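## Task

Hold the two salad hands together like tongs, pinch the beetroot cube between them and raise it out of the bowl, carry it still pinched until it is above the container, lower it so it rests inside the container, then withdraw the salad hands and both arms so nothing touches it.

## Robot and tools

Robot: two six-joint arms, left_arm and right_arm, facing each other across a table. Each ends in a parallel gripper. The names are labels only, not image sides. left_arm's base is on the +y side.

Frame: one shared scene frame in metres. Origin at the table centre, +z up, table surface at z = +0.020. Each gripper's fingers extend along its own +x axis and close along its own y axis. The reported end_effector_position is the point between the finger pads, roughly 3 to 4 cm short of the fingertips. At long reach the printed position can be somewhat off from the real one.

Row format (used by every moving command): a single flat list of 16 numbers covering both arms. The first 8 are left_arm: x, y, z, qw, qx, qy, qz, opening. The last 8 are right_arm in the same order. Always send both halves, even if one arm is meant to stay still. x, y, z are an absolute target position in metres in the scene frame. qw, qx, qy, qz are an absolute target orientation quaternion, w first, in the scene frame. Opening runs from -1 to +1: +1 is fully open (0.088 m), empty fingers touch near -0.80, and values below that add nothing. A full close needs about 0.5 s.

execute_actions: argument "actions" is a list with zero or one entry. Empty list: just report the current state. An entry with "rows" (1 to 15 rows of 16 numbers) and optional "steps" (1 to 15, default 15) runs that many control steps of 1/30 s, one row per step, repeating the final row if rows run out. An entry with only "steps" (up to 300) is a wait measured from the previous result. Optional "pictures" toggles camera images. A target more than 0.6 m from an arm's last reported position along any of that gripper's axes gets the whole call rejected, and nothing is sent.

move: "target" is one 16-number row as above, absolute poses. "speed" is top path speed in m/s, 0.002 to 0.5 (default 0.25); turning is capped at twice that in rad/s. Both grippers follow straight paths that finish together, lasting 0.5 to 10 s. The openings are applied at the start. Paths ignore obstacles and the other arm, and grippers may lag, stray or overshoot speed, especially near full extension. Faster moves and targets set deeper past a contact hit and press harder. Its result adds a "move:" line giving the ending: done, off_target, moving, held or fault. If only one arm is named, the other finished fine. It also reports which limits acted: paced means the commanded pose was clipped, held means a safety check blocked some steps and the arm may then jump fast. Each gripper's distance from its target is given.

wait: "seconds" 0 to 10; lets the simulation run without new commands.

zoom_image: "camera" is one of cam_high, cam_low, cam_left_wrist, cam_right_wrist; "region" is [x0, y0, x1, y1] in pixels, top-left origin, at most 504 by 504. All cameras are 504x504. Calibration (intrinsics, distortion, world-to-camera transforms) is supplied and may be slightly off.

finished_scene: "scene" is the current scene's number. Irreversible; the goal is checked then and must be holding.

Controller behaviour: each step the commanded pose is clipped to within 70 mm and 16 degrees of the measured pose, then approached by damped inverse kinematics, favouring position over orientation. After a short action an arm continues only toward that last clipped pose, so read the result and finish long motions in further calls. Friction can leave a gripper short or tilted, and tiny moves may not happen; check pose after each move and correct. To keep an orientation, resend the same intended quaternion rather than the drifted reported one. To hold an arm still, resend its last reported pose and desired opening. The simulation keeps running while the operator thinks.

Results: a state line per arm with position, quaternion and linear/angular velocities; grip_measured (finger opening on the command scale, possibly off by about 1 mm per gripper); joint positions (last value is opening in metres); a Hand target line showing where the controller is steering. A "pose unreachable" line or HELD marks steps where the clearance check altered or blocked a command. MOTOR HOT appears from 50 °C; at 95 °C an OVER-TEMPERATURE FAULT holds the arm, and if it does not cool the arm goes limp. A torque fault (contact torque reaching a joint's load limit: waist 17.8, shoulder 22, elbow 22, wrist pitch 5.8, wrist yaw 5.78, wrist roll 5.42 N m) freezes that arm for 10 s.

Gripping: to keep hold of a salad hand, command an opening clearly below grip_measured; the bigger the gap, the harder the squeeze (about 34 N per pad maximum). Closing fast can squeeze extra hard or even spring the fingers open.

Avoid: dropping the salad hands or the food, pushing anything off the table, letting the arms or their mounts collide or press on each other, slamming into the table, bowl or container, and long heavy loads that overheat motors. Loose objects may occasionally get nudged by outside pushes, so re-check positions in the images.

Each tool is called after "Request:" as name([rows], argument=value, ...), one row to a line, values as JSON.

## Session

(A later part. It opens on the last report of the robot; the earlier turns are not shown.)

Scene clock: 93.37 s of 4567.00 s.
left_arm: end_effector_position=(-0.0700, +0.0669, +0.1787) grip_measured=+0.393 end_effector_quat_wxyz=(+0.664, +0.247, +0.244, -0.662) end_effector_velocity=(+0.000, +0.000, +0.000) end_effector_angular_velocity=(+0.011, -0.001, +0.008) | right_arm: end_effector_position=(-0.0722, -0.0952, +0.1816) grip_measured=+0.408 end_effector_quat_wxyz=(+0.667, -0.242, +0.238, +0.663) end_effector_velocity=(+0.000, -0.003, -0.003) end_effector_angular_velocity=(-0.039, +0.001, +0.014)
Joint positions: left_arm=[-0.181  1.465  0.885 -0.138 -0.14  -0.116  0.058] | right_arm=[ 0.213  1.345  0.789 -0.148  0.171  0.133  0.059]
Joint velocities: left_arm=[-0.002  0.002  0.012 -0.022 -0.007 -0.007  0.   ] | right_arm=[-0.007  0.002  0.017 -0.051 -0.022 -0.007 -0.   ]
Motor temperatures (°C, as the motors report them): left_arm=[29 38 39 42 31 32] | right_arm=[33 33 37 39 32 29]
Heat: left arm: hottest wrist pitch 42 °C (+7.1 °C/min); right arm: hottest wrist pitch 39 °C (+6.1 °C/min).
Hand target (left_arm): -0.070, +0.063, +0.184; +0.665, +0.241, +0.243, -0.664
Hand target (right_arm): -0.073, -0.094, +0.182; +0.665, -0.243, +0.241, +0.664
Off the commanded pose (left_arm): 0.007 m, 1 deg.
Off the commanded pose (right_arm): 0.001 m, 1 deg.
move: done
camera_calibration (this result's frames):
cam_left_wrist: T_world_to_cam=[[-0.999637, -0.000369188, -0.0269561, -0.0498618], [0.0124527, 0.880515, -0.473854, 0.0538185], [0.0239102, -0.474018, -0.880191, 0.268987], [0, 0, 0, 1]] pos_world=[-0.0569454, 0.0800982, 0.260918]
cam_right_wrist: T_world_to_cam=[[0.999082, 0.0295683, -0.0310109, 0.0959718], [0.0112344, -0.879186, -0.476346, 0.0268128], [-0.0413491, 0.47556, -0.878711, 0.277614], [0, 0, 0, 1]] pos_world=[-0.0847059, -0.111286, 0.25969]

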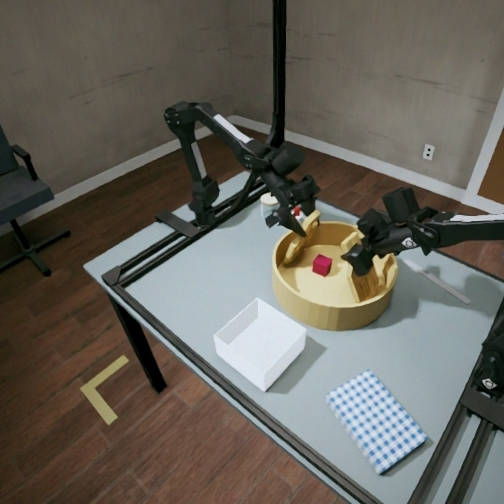

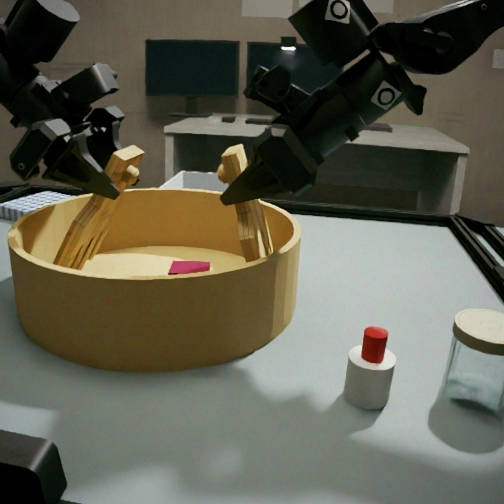

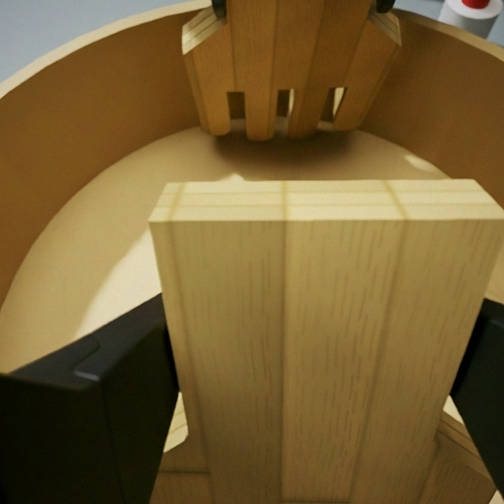

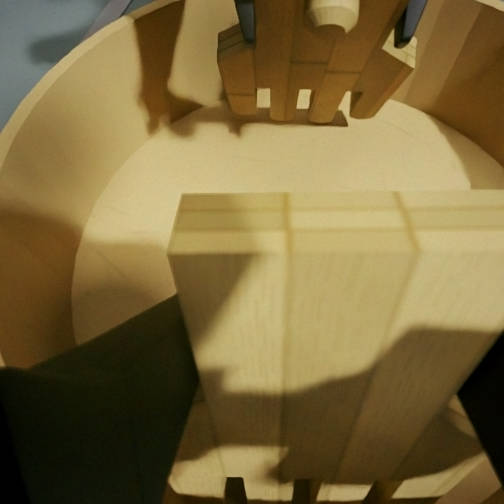

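Request:
move(target=[-0.07,0.142,0.188,0.641,0.299,0.299,-0.641,0.36,-0.073,-0.172,0.188,0.641,-0.299,0.299,0.641,0.38], speed=0.04)

Scene clock: 96.50 s of 4567.00 s.
left_arm: end_effector_position=(-0.0670, +0.1349, +0.1955) grip_measured=+0.392 end_effector_quat_wxyz=(+0.649, +0.289, +0.293, -0.640) end_effector_velocity=(-0.001, +0.002, +0.000) end_effector_angular_velocity=(+0.001, -0.001, +0.003) | right_arm: end_effector_position=(-0.0698, -0.1676, +0.1908) grip_measured=+0.405 end_effector_quat_wxyz=(+0.649, -0.294, +0.296, +0.637) end_effector_velocity=(+0.001, -0.005, -0.001) end_effector_angular_velocity=(-0.013, +0.007, -0.003)
Joint positions: left_arm=[-0.214  1.239  0.869 -0.491 -0.15  -0.172  0.058] | right_arm=[ 0.264  1.117  0.786 -0.549  0.185  0.213  0.059]
Joint velocities: left_arm=[-0.007 -0.007 -0.002 -0.007 -0.007 -0.007 -0.   ] | right_arm=[-0.002 -0.012 -0.002 -0.022 -0.007  0.007  0.   ]
Motor temperatures (°C, as the motors report them): left_arm=[29 38 39 42 31 32] | right_arm=[33 33 37 38 32 29]
Heat: left arm: hottest wrist pitch 42 °C (+7.1 °C/min); right arm: hottest wrist pitch 38 °C (+5.0 °C/min).
Hand target (left_arm): -0.070, +0.142, +0.188; +0.641, +0.299, +0.299, -0.640
Hand target (right_arm): -0.073, -0.172, +0.189; +0.641, -0.299, +0.298, +0.641
Off the commanded pose (left_arm): 0.011 m, 2 deg.
Off the commanded pose (right_arm): 0.006 m, 1 deg.
move: off_target (left_arm)
camera_calibration (this result's frames):
cam_left_wrist: T_world_to_cam=[[-0.999693, -0.0100423, -0.0226568, -0.0459007], [-0.00153944, 0.937619, -0.34766, -0.0314209], [0.0247347, -0.347518, -0.937347, 0.310155], [0, 0, 0, 1]] pos_world=[-0.0536066, 0.136784, 0.278759]
cam_right_wrist: T_world_to_cam=[[0.999167, 0.00873516, -0.0398677, 0.0941603], [-0.00460961, -0.946425, -0.322892, -0.0741311], [-0.0405523, 0.322806, -0.945596, 0.307406], [0, 0, 0, 1]] pos_world=[-0.0819576, -0.170215, 0.270499]

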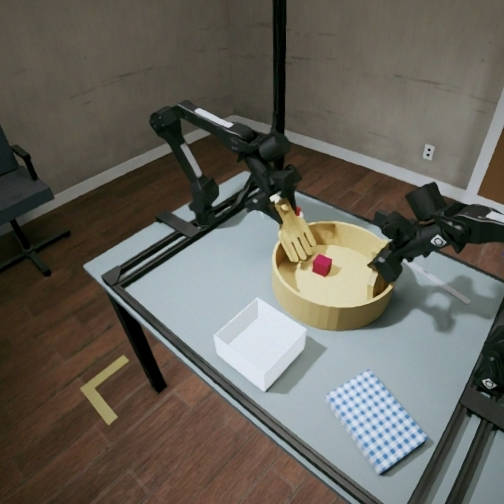

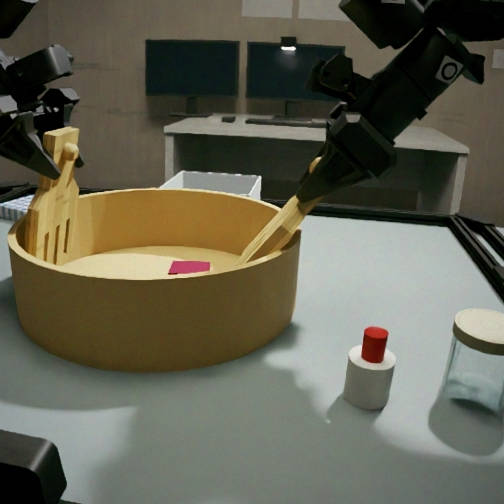

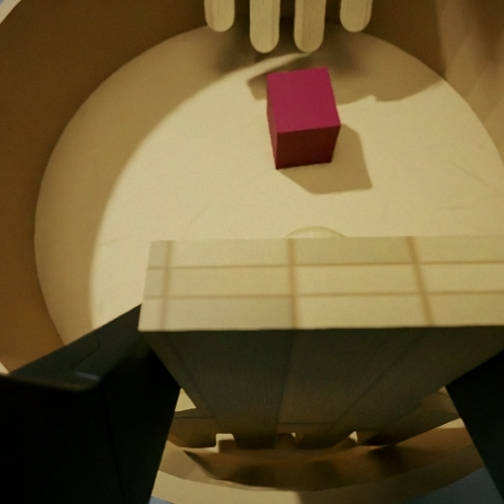

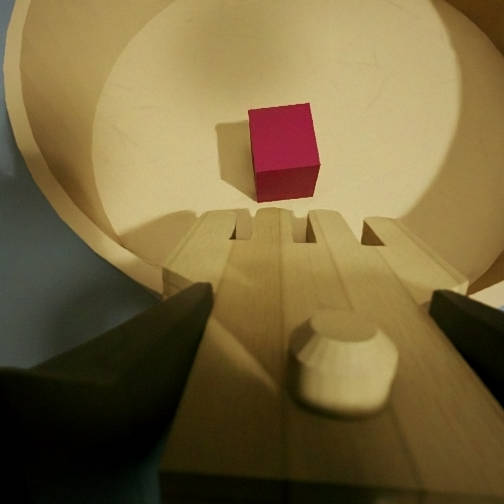

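Request:
move(target=[-0.07,0.175,0.185,0.641,0.299,0.299,-0.641,0.38,-0.07,-0.168,0.191,0.641,-0.299,0.299,0.641,-1], speed=0.03)

Scene clock: 98.73 s of 4567.00 s.
left_arm: end_effector_position=(-0.0676, +0.1692, +0.1910) grip_measured=+0.393 end_effector_quat_wxyz=(+0.648, +0.291, +0.295, -0.639) end_effector_velocity=(-0.000, +0.003, +0.001) end_effector_angular_velocity=(-0.004, -0.010, -0.008) | right_arm: end_effector_position=(-0.0688, -0.1678, +0.1910) grip_measured=+0.402 end_effector_quat_wxyz=(+0.645, -0.295, +0.297, +0.639) end_effector_velocity=(+0.001, -0.001, -0.003) end_effector_angular_velocity=(-0.013, -0.002, +0.003)
Joint positions: left_arm=[-0.252  1.102  0.775 -0.545 -0.173 -0.202  0.058] | right_arm=[ 0.254  1.116  0.789 -0.555  0.171  0.202  0.059]
Joint velocities: left_arm=[-0.007 -0.017 -0.007 -0.007 -0.007  0.007  0.   ] | right_arm=[-0.007  0.002 -0.002 -0.007 -0.007 -0.007  0.   ]
Motor temperatures (°C, as the motors report them): left_arm=[29 38 39 41 31 32] | right_arm=[33 33 37 38 32 29]
Heat: left arm: hottest wrist pitch 41 °C (+6.0 °C/min); right arm: hottest wrist pitch 38 °C (+5.0 °C/min).
Hand target (left_arm): -0.070, +0.175, +0.185; +0.641, +0.299, +0.299, -0.641
Hand target (right_arm): -0.070, -0.168, +0.191; +0.641, -0.299, +0.299, +0.641
Off the commanded pose (left_arm): 0.009 m, 1 deg.
Off the commanded pose (right_arm): 0.001 m, 1 deg.
move: off_target (left_arm)
camera_calibration (this result's frames):
cam_left_wrist: T_world_to_cam=[[-0.999714, -0.00942121, -0.0219585, -0.0464707], [-0.00136303, 0.939976, -0.341238, -0.0667807], [0.0238553, -0.34111, -0.939721, 0.317123], [0, 0, 0, 1]] pos_world=[-0.0541135, 0.170508, 0.274198]
cam_right_wrist: T_world_to_cam=[[0.998967, 0.0154657, -0.0427246, 0.0948761], [0.00105535, -0.947935, -0.318463, -0.0749652], [-0.0454254, 0.318089, -0.946972, 0.306868], [0, 0, 0, 1]] pos_world=[-0.0807594, -0.170141, 0.270775]

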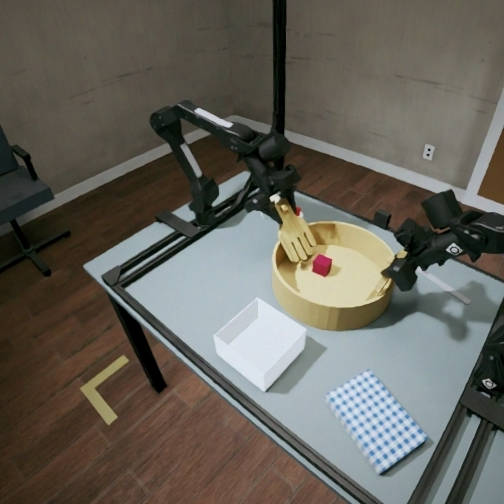

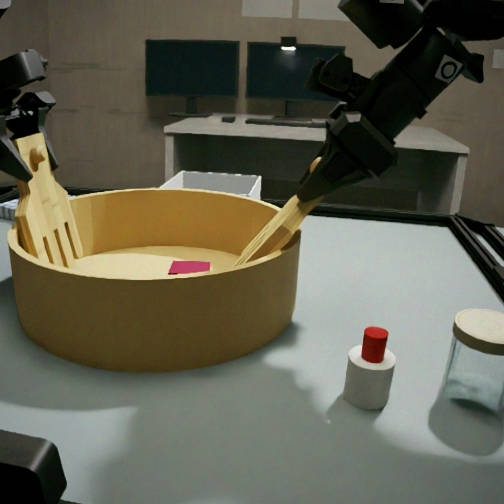

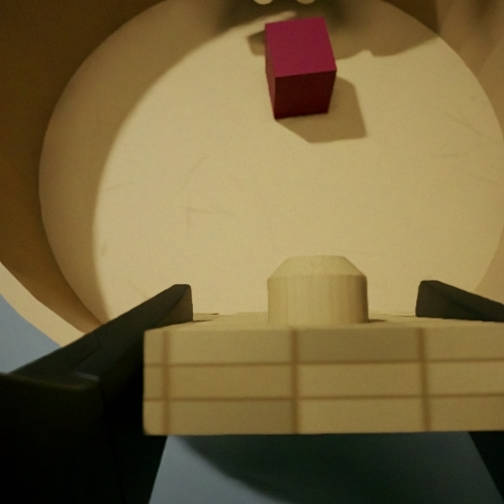

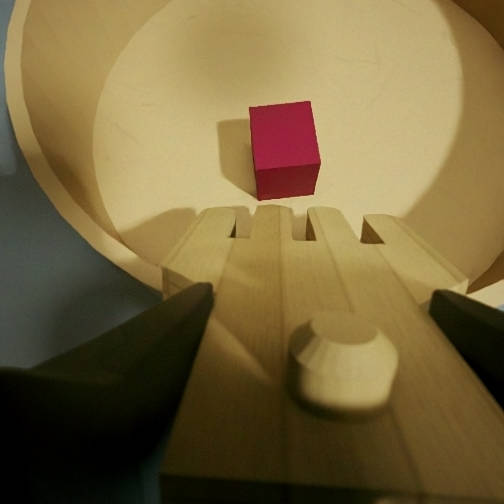

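A bit more back and steeper on the left.

Request:
move(target=[-0.07,0.192,0.178,0.62,0.34,0.34,-0.62,0.38,-0.07,-0.168,0.191,0.641,-0.299,0.299,0.641,-1], speed=0.03)

Scene clock: 103.67 s of 4567.00 s.
left_arm: end_effector_position=(-0.0661, +0.1902, +0.1811) grip_measured=+0.393 end_effector_quat_wxyz=(+0.630, +0.330, +0.336, -0.617) end_effector_velocity=(-0.001, +0.004, -0.001) end_effector_angular_velocity=(+0.018, -0.002, -0.012) | right_arm: end_effector_position=(-0.0687, -0.1681, +0.1908) grip_measured=+0.402 end_effector_quat_wxyz=(+0.645, -0.296, +0.298, +0.638) end_effector_velocity=(+0.003, -0.005, -0.005) end_effector_angular_velocity=(-0.025, -0.017, -0.001)
Joint positions: left_arm=[-0.256  1.105  0.804 -0.698 -0.154 -0.23   0.058] | right_arm=[ 0.254  1.117  0.789 -0.557  0.171  0.201  0.059]
Joint velocities: left_arm=[-0.002 -0.002  0.002 -0.022  0.007  0.007 -0.   ] | right_arm=[-0.002 -0.002 -0.007 -0.022  0.007 -0.007 -0.   ]
Motor temperatures (°C, as the motors report them): left_arm=[29 38 39 41 31 32] | right_arm=[33 33 38 37 32 29]
Heat: left arm: hottest wrist pitch 41 °C (+5.0 °C/min); right arm: hottest elbow 38 °C (+4.0 °C/min).
Hand target (left_arm): -0.070, +0.192, +0.178; +0.620, +0.340, +0.340, -0.620
Hand target (right_arm): -0.070, -0.168, +0.191; +0.641, -0.299, +0.299, +0.641
Off the commanded pose (left_arm): 0.005 m, 2 deg.
Off the commanded pose (right_arm): 0.001 m, 1 deg.
move: done
camera_calibration (this result's frames):
cam_left_wrist: T_world_to_cam=[[-0.999619, -0.0137345, -0.0239592, -0.0438012], [-0.00813979, 0.975551, -0.219623, -0.119198], [0.0263898, -0.219344, -0.975291, 0.298409], [0, 0, 0, 1]] pos_world=[-0.0526297, 0.181136, 0.263807]
cam_right_wrist: T_world_to_cam=[[0.998993, 0.0158097, -0.0419772, 0.0946582], [0.00172306, -0.948662, -0.316286, -0.0758031], [-0.0448226, 0.315895, -0.947735, 0.306516], [0, 0, 0, 1]] pos_world=[-0.0806935, -0.170235, 0.270494]

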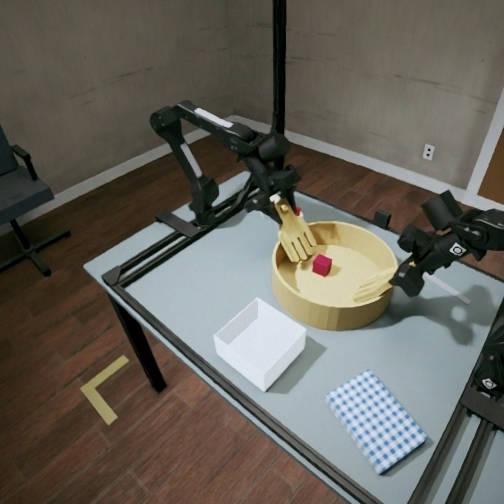

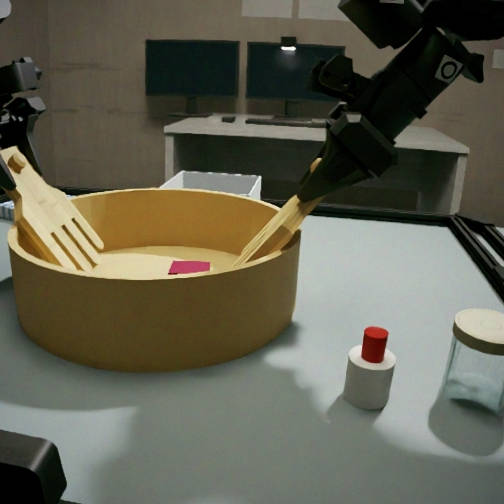

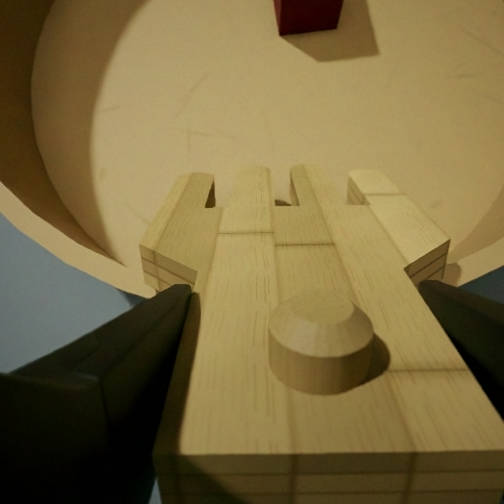

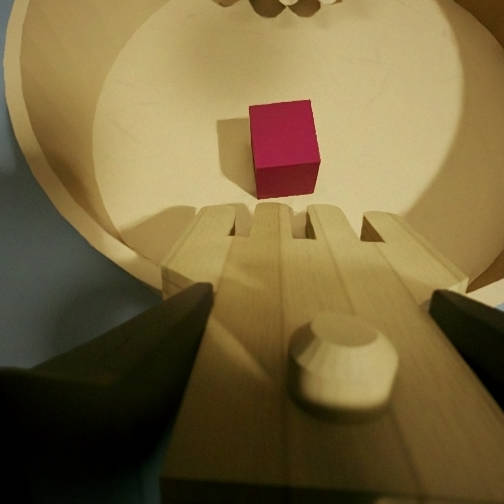

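Request:
move(target=[-0.066,0.19,0.181,0.63,0.333,0.333,-0.62,-1,-0.07,-0.168,0.191,0.641,-0.299,0.299,0.641,-1])

Request:
move(target=[-0.07,0.08,0.24,0.549,0.445,0.445,-0.549,-1,-0.072,-0.125,0.24,0.572,-0.416,0.416,0.572,-1], speed=0.08)

Request:
move(target=[-0.07,0.07,0.195,0.549,0.445,0.445,-0.549,-1,-0.072,-0.125,0.195,0.572,-0.416,0.416,0.572,-1], speed=0.04)

Scene clock: 105.10 s of 4567.00 s.
left_arm: end_effector_position=(-0.0662, +0.1898, +0.1814) grip_measured=+0.392 end_effector_quat_wxyz=(+0.630, +0.331, +0.334, -0.618) end_effector_velocity=(+0.002, +0.004, -0.003) end_effector_angular_velocity=(+0.020, -0.016, -0.005) | right_arm: end_effector_position=(-0.0687, -0.1681, +0.1907) grip_measured=+0.402 end_effector_quat_wxyz=(+0.645, -0.296, +0.298, +0.638) end_effector_velocity=(-0.002, -0.002, -0.002) end_effector_angular_velocity=(-0.011, +0.010, +0.017)
Joint positions: left_arm=[-0.256  1.105  0.804 -0.696 -0.154 -0.225  0.058] | right_arm=[ 0.254  1.117  0.789 -0.557  0.171  0.201  0.059]
Joint velocities: left_arm=[-0.002 -0.002 -0.002 -0.022 -0.007  0.007 -0.   ] | right_arm=[-0.002 -0.002 -0.002 -0.007 -0.022 -0.007 -0.   ]
Motor temperatures (°C, as the motors report them): left_arm=[29 38 39 40 31 32] | right_arm=[33 33 38 37 32 29]
Heat: left arm: hottest wrist pitch 40 °C (+4.1 °C/min); right arm: hottest elbow 38 °C (+4.1 °C/min).
Hand target (left_arm): -0.066, +0.190, +0.181; +0.629, +0.332, +0.333, -0.619
Hand target (right_arm): -0.070, -0.168, +0.191; +0.641, -0.299, +0.299, +0.641
Off the commanded pose (left_arm): 0.001 m, 0 deg.
Off the commanded pose (right_arm): 0.001 m, 1 deg.
move: done
camera_calibration (this result's frames):
cam_left_wrist: T_world_to_cam=[[-0.99962, -0.00914581, -0.0260192, -0.0444585], [-0.00315233, 0.975121, -0.221649, -0.117952], [0.0273991, -0.221483, -0.974779, 0.299054], [0, 0, 0, 1]] pos_world=[-0.0530072, 0.180846, 0.264211]
cam_right_wrist: T_world_to_cam=[[0.998997, 0.0157943, -0.0418873, 0.0946215], [0.00175334, -0.948779, -0.315935, -0.0759625], [-0.0447318, 0.315545, -0.947856, 0.306457], [0, 0, 0, 1]] pos_world=[-0.0806851, -0.170267, 0.270441]

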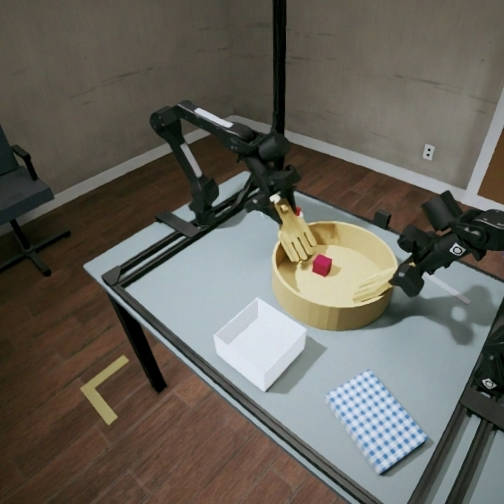

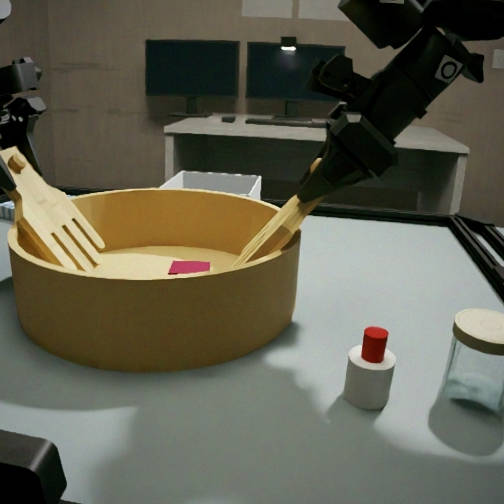

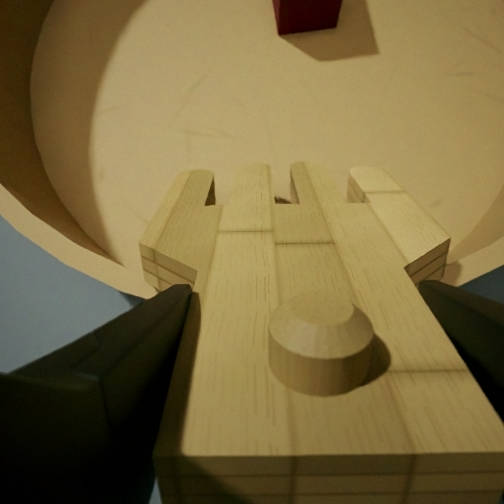

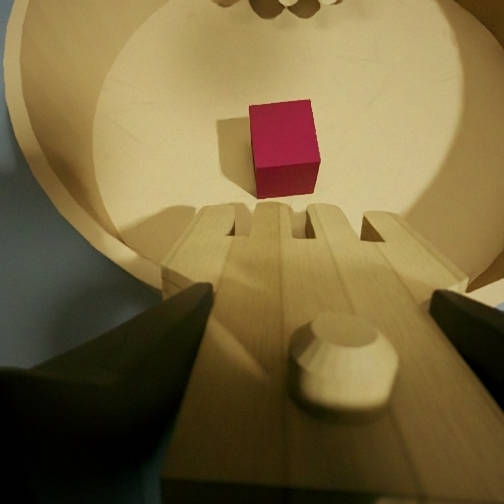

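Scene clock: 107.97 s of 4567.00 s.
left_arm: end_effector_position=(-0.0704, +0.0826, +0.2381) grip_measured=+0.392 end_effector_quat_wxyz=(+0.550, +0.447, +0.446, -0.547) end_effector_velocity=(-0.004, +0.000, +0.004) end_effector_angular_velocity=(+0.015, +0.018, -0.014) | right_arm: end_effector_position=(-0.0720, -0.1271, +0.2372) grip_measured=+0.402 end_effector_quat_wxyz=(+0.571, -0.419, +0.416, +0.570) end_effector_velocity=(-0.002, -0.002, -0.000) end_effector_angular_velocity=(-0.021, +0.011, +0.025)
Joint positions: left_arm=[-0.147  1.832  1.808 -1.345 -0.034 -0.146  0.058] | right_arm=[ 0.183  1.571  1.485 -1.181  0.059  0.172  0.059]
Joint velocities: left_arm=[-0.002  0.017  0.042 -0.037  0.022  0.007 -0.   ] | right_arm=[-0.002  0.007  0.012 -0.022 -0.022 -0.022 -0.   ]
Motor temperatures (°C, as the motors report them): left_arm=[29 38 39 40 31 32] | right_arm=[33 33 38 37 32 29]
Heat: left arm: hottest wrist pitch 40 °C (+3.0 °C/min); right arm: hottest elbow 38 °C (+4.0 °C/min).
Hand target (left_arm): -0.070, +0.080, +0.240; +0.550, +0.444, +0.446, -0.549
Hand target (right_arm): -0.072, -0.125, +0.240; +0.572, -0.416, +0.415, +0.572
Off the commanded pose (left_arm): 0.003 m, 0 deg.
Off the commanded pose (right_arm): 0.003 m, 0 deg.
move: done
camera_calibration (this result's frames):
cam_left_wrist: T_world_to_cam=[[-0.999687, 0.0120577, -0.0219222, -0.0508566], [0.00832029, 0.986556, 0.163211, -0.0925768], [0.0235955, 0.162977, -0.986348, 0.301384], [0, 0, 0, 1]] pos_world=[-0.0571817, 0.0428268, 0.311264]
cam_right_wrist: T_world_to_cam=[[0.998931, 0.00740854, -0.0456277, 0.0991045], [0.0107538, -0.997236, 0.0735141, -0.120216], [-0.044957, -0.0739262, -0.99625, 0.299419], [0, 0, 0, 1]] pos_world=[-0.0842448, -0.098483, 0.311655]

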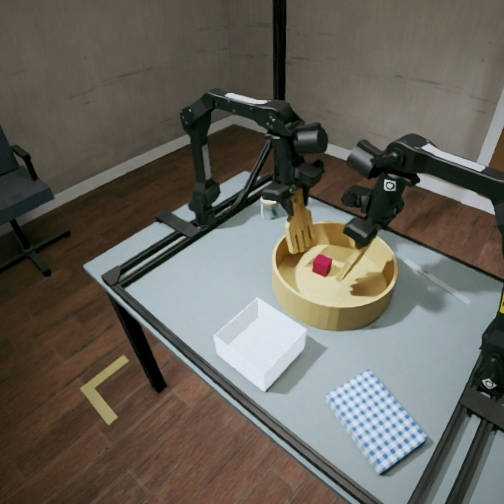

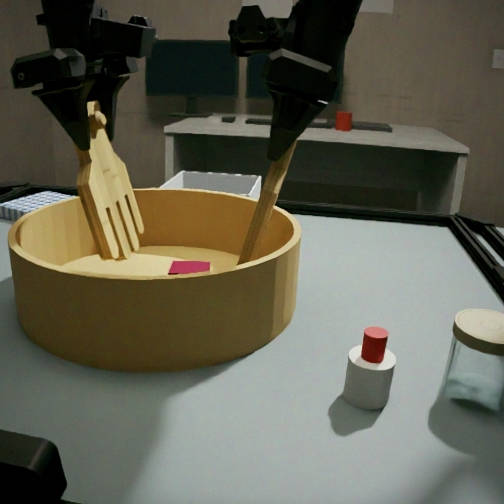

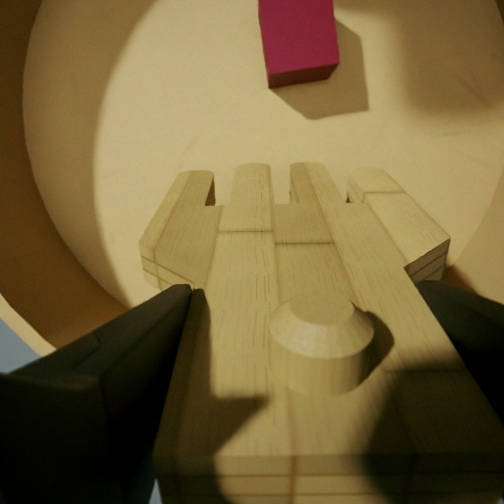

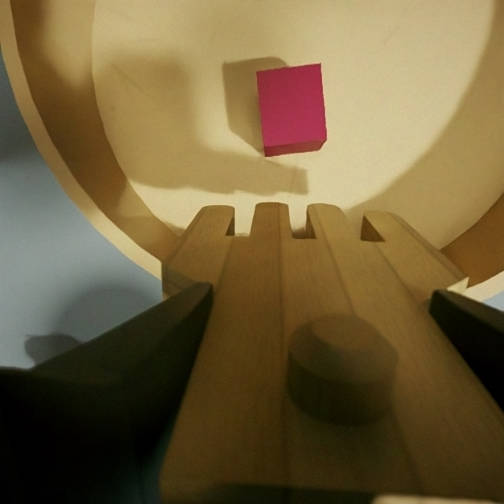

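Scene clock: 109.43 s of 4567.00 s.
left_arm: end_effector_position=(-0.0706, +0.0700, +0.2000) grip_measured=+0.392 end_effector_quat_wxyz=(+0.552, +0.443, +0.442, -0.551) end_effector_velocity=(+0.000, -0.001, +0.002) end_effector_angular_velocity=(-0.013, -0.004, +0.006) | right_arm: end_effector_position=(-0.0724, -0.1249, +0.1936) grip_measured=+0.402 end_effector_quat_wxyz=(+0.571, -0.420, +0.417, +0.569) end_effector_velocity=(+0.004, -0.002, -0.004) end_effector_angular_velocity=(-0.003, -0.024, -0.002)
Joint positions: left_arm=[-0.143  1.847  1.672 -1.178 -0.034 -0.139  0.058] | right_arm=[ 0.183  1.572  1.313 -1.013  0.059  0.172  0.059]
Joint velocities: left_arm=[-0.002 -0.007 -0.002  0.007 -0.007 -0.007 -0.   ] | right_arm=[-0.002 -0.002 -0.017  0.007  0.022 -0.007 -0.   ]
Motor temperatures (°C, as the motors report them): left_arm=[29 38 39 40 31 32] | right_arm=[33 33 38 37 32 29]
Heat: left arm: hottest wrist pitch 40 °C (+3.0 °C/min); right arm: hottest elbow 38 °C (+4.0 °C/min).
Hand target (left_arm): -0.070, +0.070, +0.195; +0.549, +0.445, +0.445, -0.549
Hand target (right_arm): -0.072, -0.125, +0.195; +0.572, -0.416, +0.416, +0.572
Off the commanded pose (left_arm): 0.005 m, 1 deg.
Off the commanded pose (right_arm): 0.001 m, 1 deg.
move: done
camera_calibration (this result's frames):
cam_left_wrist: T_world_to_cam=[[-0.999697, 0.0136526, -0.0204858, -0.0521122], [0.0104719, 0.988926, 0.148038, -0.0709427], [0.0222801, 0.147778, -0.98877, 0.267286], [0, 0, 0, 1]] pos_world=[-0.0573086, 0.0313696, 0.273719]
cam_right_wrist: T_world_to_cam=[[0.998962, 0.00723863, -0.0449623, 0.0973587], [0.0107016, -0.996953, 0.0772619, -0.115504], [-0.044266, -0.0776629, -0.995996, 0.255675], [0, 0, 0, 1]] pos_world=[-0.0847039, -0.0960002, 0.267953]

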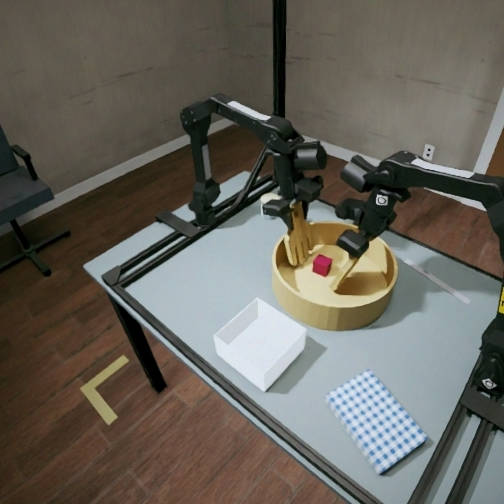

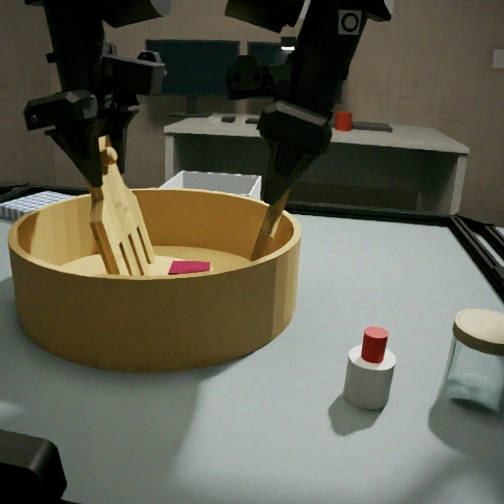

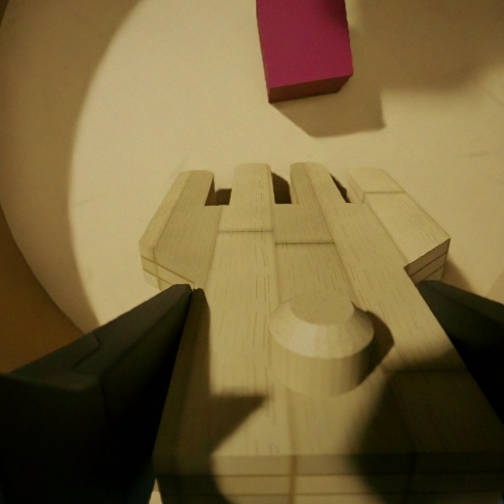

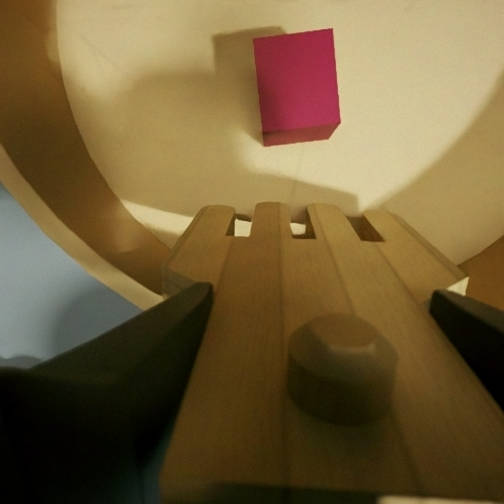

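Request:
move(target=[-0.077,0.066,0.188,0.568,0.421,0.421,-0.568,-1,-0.07,-0.118,0.182,0.59,-0.39,0.39,0.59,-1], speed=0.03)

Scene clock: 112.17 s of 4567.00 s.
left_arm: end_effector_position=(-0.0758, +0.0641, +0.1919) grip_measured=+0.392 end_effector_quat_wxyz=(+0.569, +0.419, +0.421, -0.569) end_effector_velocity=(+0.000, -0.002, +0.000) end_effector_angular_velocity=(-0.020, -0.016, +0.006) | right_arm: end_effector_position=(-0.0724, -0.1172, +0.1851) grip_measured=+0.402 end_effector_quat_wxyz=(+0.588, -0.388, +0.390, +0.592) end_effector_velocity=(+0.002, -0.002, -0.003) end_effector_angular_velocity=(-0.004, +0.003, +0.002)
Joint positions: left_arm=[-0.158  1.805  1.569 -1.038 -0.044 -0.152  0.058] | right_arm=[ 0.181  1.525  1.204 -0.85   0.064  0.166  0.059]
Joint velocities: left_arm=[-0.007 -0.007 -0.012  0.022 -0.022 -0.007 -0.   ] | right_arm=[-0.007 -0.007 -0.017  0.007 -0.007 -0.007 -0.   ]
Motor temperatures (°C, as the motors report them): left_arm=[29 38 39 40 31 32] | right_arm=[33 33 38 37 32 29]
Heat: left arm: hottest wrist pitch 40 °C (+3.0 °C/min); right arm: hottest elbow 38 °C (+3.0 °C/min).
Hand target (left_arm): -0.077, +0.066, +0.188; +0.568, +0.421, +0.421, -0.568
Hand target (right_arm): -0.070, -0.118, +0.182; +0.590, -0.390, +0.390, +0.590
Off the commanded pose (left_arm): 0.004 m, 0 deg.
Off the commanded pose (right_arm): 0.004 m, 0 deg.
move: done
camera_calibration (this result's frames):
cam_left_wrist: T_world_to_cam=[[-0.999806, 0.0115302, -0.0159861, -0.0581832], [0.0104152, 0.99762, 0.0681553, -0.0491134], [0.0167339, 0.0679755, -0.997547, 0.266659], [0, 0, 0, 1]] pos_world=[-0.0621226, 0.0315412, 0.268422]
cam_right_wrist: T_world_to_cam=[[0.998386, 0.0142103, -0.0549793, 0.0994856], [0.0129965, -0.999665, -0.0223717, -0.0889086], [-0.0552788, 0.0216211, -0.998237, 0.259057], [0, 0, 0, 1]] pos_world=[-0.0838492, -0.0958937, 0.262081]

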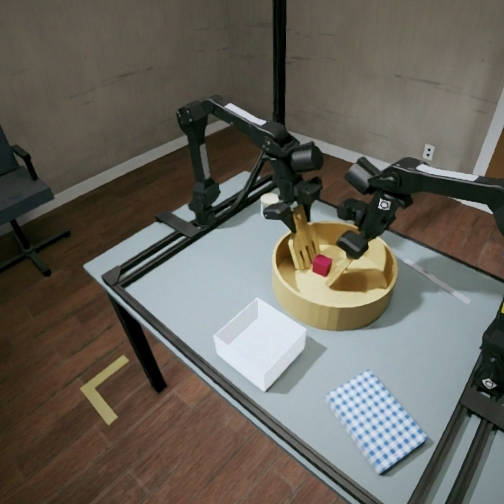

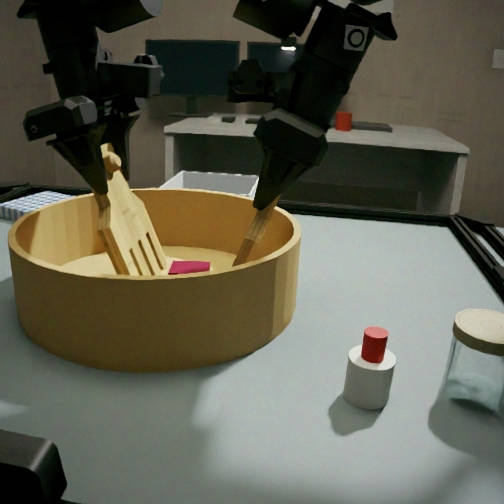

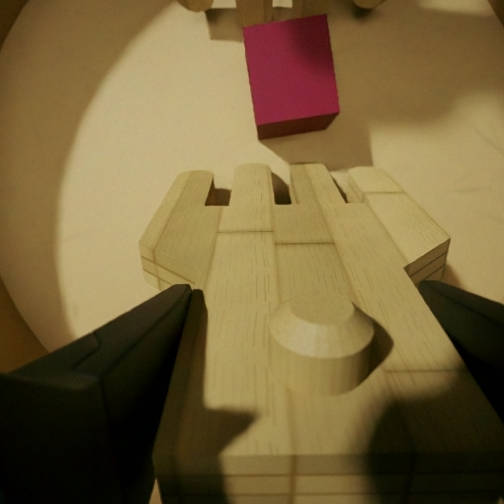

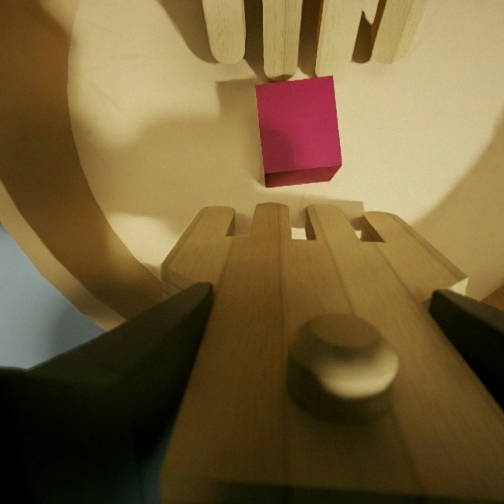

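Request:
move(target=[-0.079,0.042,0.185,0.568,0.421,0.421,-0.568,-1,-0.069,-0.100,0.178,0.59,-0.39,0.39,0.59,-1], speed=0.015)

Scene clock: 114.27 s of 4567.00 s.
left_arm: end_effector_position=(-0.0784, +0.0489, +0.1920) grip_measured=+0.392 end_effector_quat_wxyz=(+0.569, +0.419, +0.421, -0.569) end_effector_velocity=(+0.002, +0.000, -0.002) end_effector_angular_velocity=(+0.009, -0.025, -0.003) | right_arm: end_effector_position=(-0.0712, -0.1051, +0.1844) grip_measured=+0.402 end_effector_quat_wxyz=(+0.589, -0.387, +0.387, +0.594) end_effector_velocity=(+0.001, +0.000, +0.001) end_effector_angular_velocity=(-0.004, +0.003, +0.002)
Joint positions: left_arm=[-0.158  1.866  1.647 -1.056 -0.044 -0.152  0.058] | right_arm=[ 0.171  1.565  1.237 -0.835  0.063  0.152  0.059]
Joint velocities: left_arm=[-0.002  0.007  0.002 -0.007 -0.022  0.007 -0.   ] | right_arm=[-0.007  0.002  0.007 -0.007 -0.007 -0.007 -0.   ]
Motor temperatures (°C, as the motors report them): left_arm=[29 38 39 40 31 32] | right_arm=[33 33 38 37 32 29]
Heat: left arm: hottest wrist pitch 40 °C (+2.0 °C/min); right arm: hottest elbow 38 °C (+3.0 °C/min).
Hand target (left_arm): -0.079, +0.042, +0.185; +0.568, +0.421, +0.421, -0.568
Hand target (right_arm): -0.069, -0.100, +0.178; +0.590, -0.390, +0.390, +0.590
Off the commanded pose (left_arm): 0.010 m, 0 deg.
Off the commanded pose (right_arm): 0.008 m, 1 deg.
move: off_target (left_arm)
camera_calibration (this result's frames):
cam_left_wrist: T_world_to_cam=[[-0.999795, 0.0118114, -0.0164581, -0.0604489], [0.0106517, 0.99757, 0.0688548, -0.0340197], [0.0172313, 0.0686654, -0.997491, 0.267869], [0, 0, 0, 1]] pos_world=[-0.0646898, 0.0162577, 0.268544]
cam_right_wrist: T_world_to_cam=[[0.998463, 0.0176714, -0.0525382, 0.0979814], [0.0161099, -0.99942, -0.029998, -0.0751455], [-0.0530379, 0.0291055, -0.998168, 0.259102], [0, 0, 0, 1]] pos_world=[-0.082878, -0.0843747, 0.261521]

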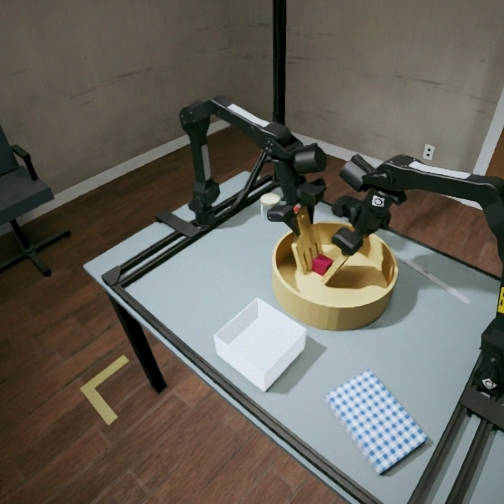

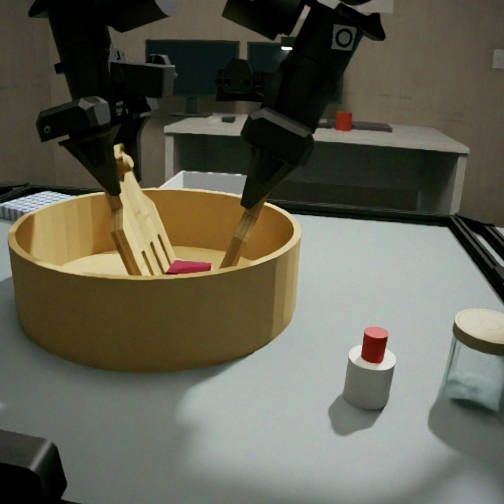

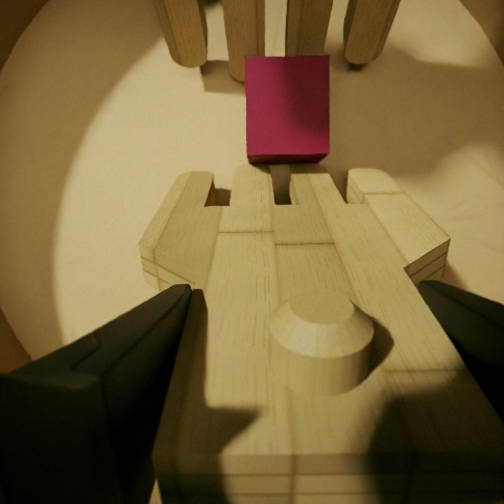

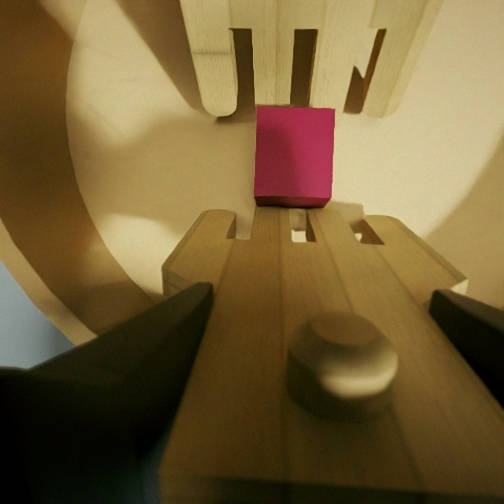

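Request:
execute_actions([
  {"rows":[[-0.079,0.038,0.178,0.568,0.421,0.421,-0.568,-1,-0.07,-0.095,0.171,0.59,-0.39,0.39,0.59,-1]],"steps":15},
], pictures=false)

Request:
move(target=[-0.079,0.034,0.225,0.572,0.415,0.415,-0.572,-1,-0.07,-0.092,0.218,0.594,-0.384,0.384,0.594,-1], speed=0.03)

Scene clock: 115.30 s of 4567.00 s.
left_arm: end_effector_position=(-0.0785, +0.0459, +0.1918) grip_measured=+0.392 end_effector_quat_wxyz=(+0.570, +0.416, +0.418, -0.572) end_effector_velocity=(+0.002, -0.001, +0.001) end_effector_angular_velocity=(-0.008, -0.004, +0.012) | right_arm: end_effector_position=(-0.0718, -0.0975, +0.1851) grip_measured=+0.401 end_effector_quat_wxyz=(+0.593, -0.379, +0.381, +0.599) end_effector_velocity=(+0.004, +0.011, +0.002) end_effector_angular_velocity=(+0.023, +0.000, -0.022)
Joint positions: left_arm=[-0.157  1.87   1.649 -1.044 -0.044 -0.152  0.058] | right_arm=[ 0.169  1.576  1.242 -0.806  0.063  0.151  0.059]
Joint velocities: left_arm=[ 0.002 -0.002 -0.002  0.007 -0.007 -0.007 -0.001] | right_arm=[-0.012  0.022  0.022  0.022  0.007  0.007 -0.001]
Motor temperatures (°C, as the motors report them): left_arm=[29 38 39 40 31 32] | right_arm=[33 33 38 37 32 29]
Heat: left arm: hottest wrist pitch 40 °C (+2.0 °C/min); right arm: hottest elbow 38 °C (+3.0 °C/min).
Hand target (left_arm): -0.079, +0.039, +0.178; +0.568, +0.421, +0.421, -0.568
Hand target (right_arm): -0.070, -0.096, +0.171; +0.590, -0.390, +0.390, +0.590
Off the commanded pose (left_arm): 0.016 m, 1 deg.
Off the commanded pose (right_arm): 0.014 m, 2 deg.
Steps of this call (steps 1 to 16: nothing new was sent; steps 17 to 31: all 15 steps of this action). Readings (end_effector_position):
17: left_arm (-0.0784, +0.0486, +0.1916) | right_arm (-0.0713, -0.1044, +0.1840)
18: left_arm (-0.0784, +0.0486, +0.1914) | right_arm (-0.0715, -0.1034, +0.1840)
20: left_arm (-0.0783, +0.0480, +0.1914) | right_arm (-0.0717, -0.1012, +0.1844)
24: left_arm (-0.0784, +0.0467, +0.1917) | right_arm (-0.0719, -0.0992, +0.1848)
31: the state above

Scene clock: 117.00 s of 4567.00 s.
left_arm: end_effector_position=(-0.0796, +0.0380, +0.2212) grip_measured=+0.391 end_effector_quat_wxyz=(+0.569, +0.419, +0.420, -0.570) end_effector_velocity=(+0.002, -0.003, +0.002) end_effector_angular_velocity=(-0.006, -0.014, +0.025) | right_arm: end_effector_position=(-0.0715, -0.0959, +0.2134) grip_measured=+0.401 end_effector_quat_wxyz=(+0.590, -0.388, +0.388, +0.593) end_effector_velocity=(+0.001, -0.002, +0.001) end_effector_angular_velocity=(-0.011, -0.012, +0.006)
Joint positions: left_arm=[-0.157  1.92   1.836 -1.188 -0.044 -0.151  0.058] | right_arm=[ 0.167  1.599  1.387 -0.955  0.063  0.151  0.059]
Joint velocities: left_arm=[-0.002  0.012  0.022 -0.007 -0.022 -0.022  0.   ] | right_arm=[ 0.002  0.002  0.012 -0.022  0.007 -0.007 -0.   ]
Motor temperatures (°C, as the motors report them): left_arm=[29 39 39 40 31 32] | right_arm=[33 33 38 37 32 29]
Heat: left arm: hottest wrist pitch 40 °C (+2.0 °C/min); right arm: hottest elbow 38 °C (+3.0 °C/min).
Hand target (left_arm): -0.079, +0.034, +0.225; +0.572, +0.415, +0.415, -0.572
Hand target (right_arm): -0.070, -0.092, +0.218; +0.594, -0.384, +0.384, +0.594
Off the commanded pose (left_arm): 0.006 m, 1 deg.
Off the commanded pose (right_arm): 0.006 m, 1 deg.
move: done
camera_calibration (this result's frames):
cam_left_wrist: T_world_to_cam=[[-0.999782, 0.0124575, -0.0167461, -0.0610465], [0.0113097, 0.997691, 0.0669742, -0.0246692], [0.0175417, 0.0667702, -0.997614, 0.297898], [0, 0, 0, 1]] pos_world=[-0.0659799, 0.00548198, 0.297817]
cam_right_wrist: T_world_to_cam=[[0.998553, 0.0147656, -0.0517128, 0.0992008], [0.0134026, -0.999556, -0.0266058, -0.0660228], [-0.0520827, 0.0258742, -0.998308, 0.28748], [0, 0, 0, 1]] pos_world=[-0.0831997, -0.0748965, 0.290366]

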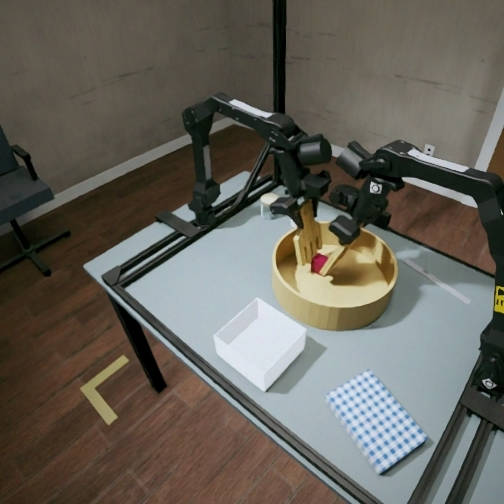

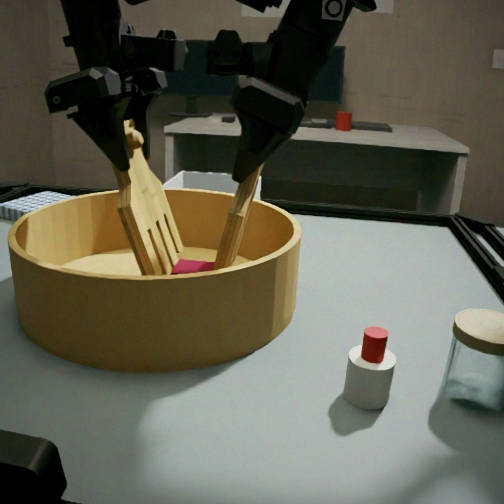

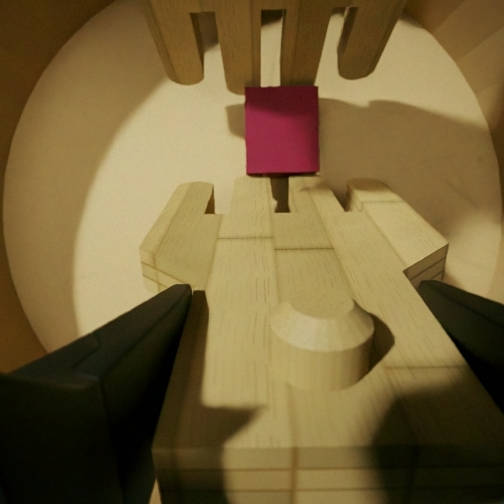

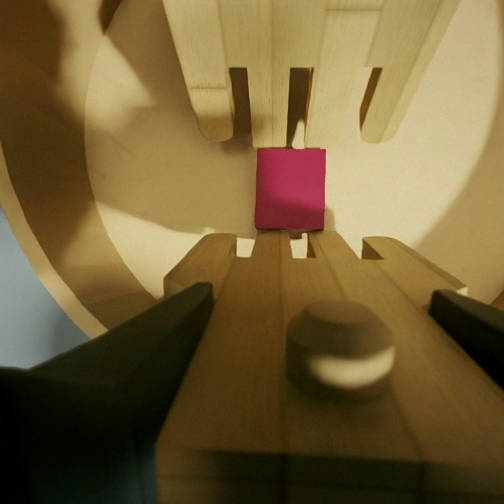

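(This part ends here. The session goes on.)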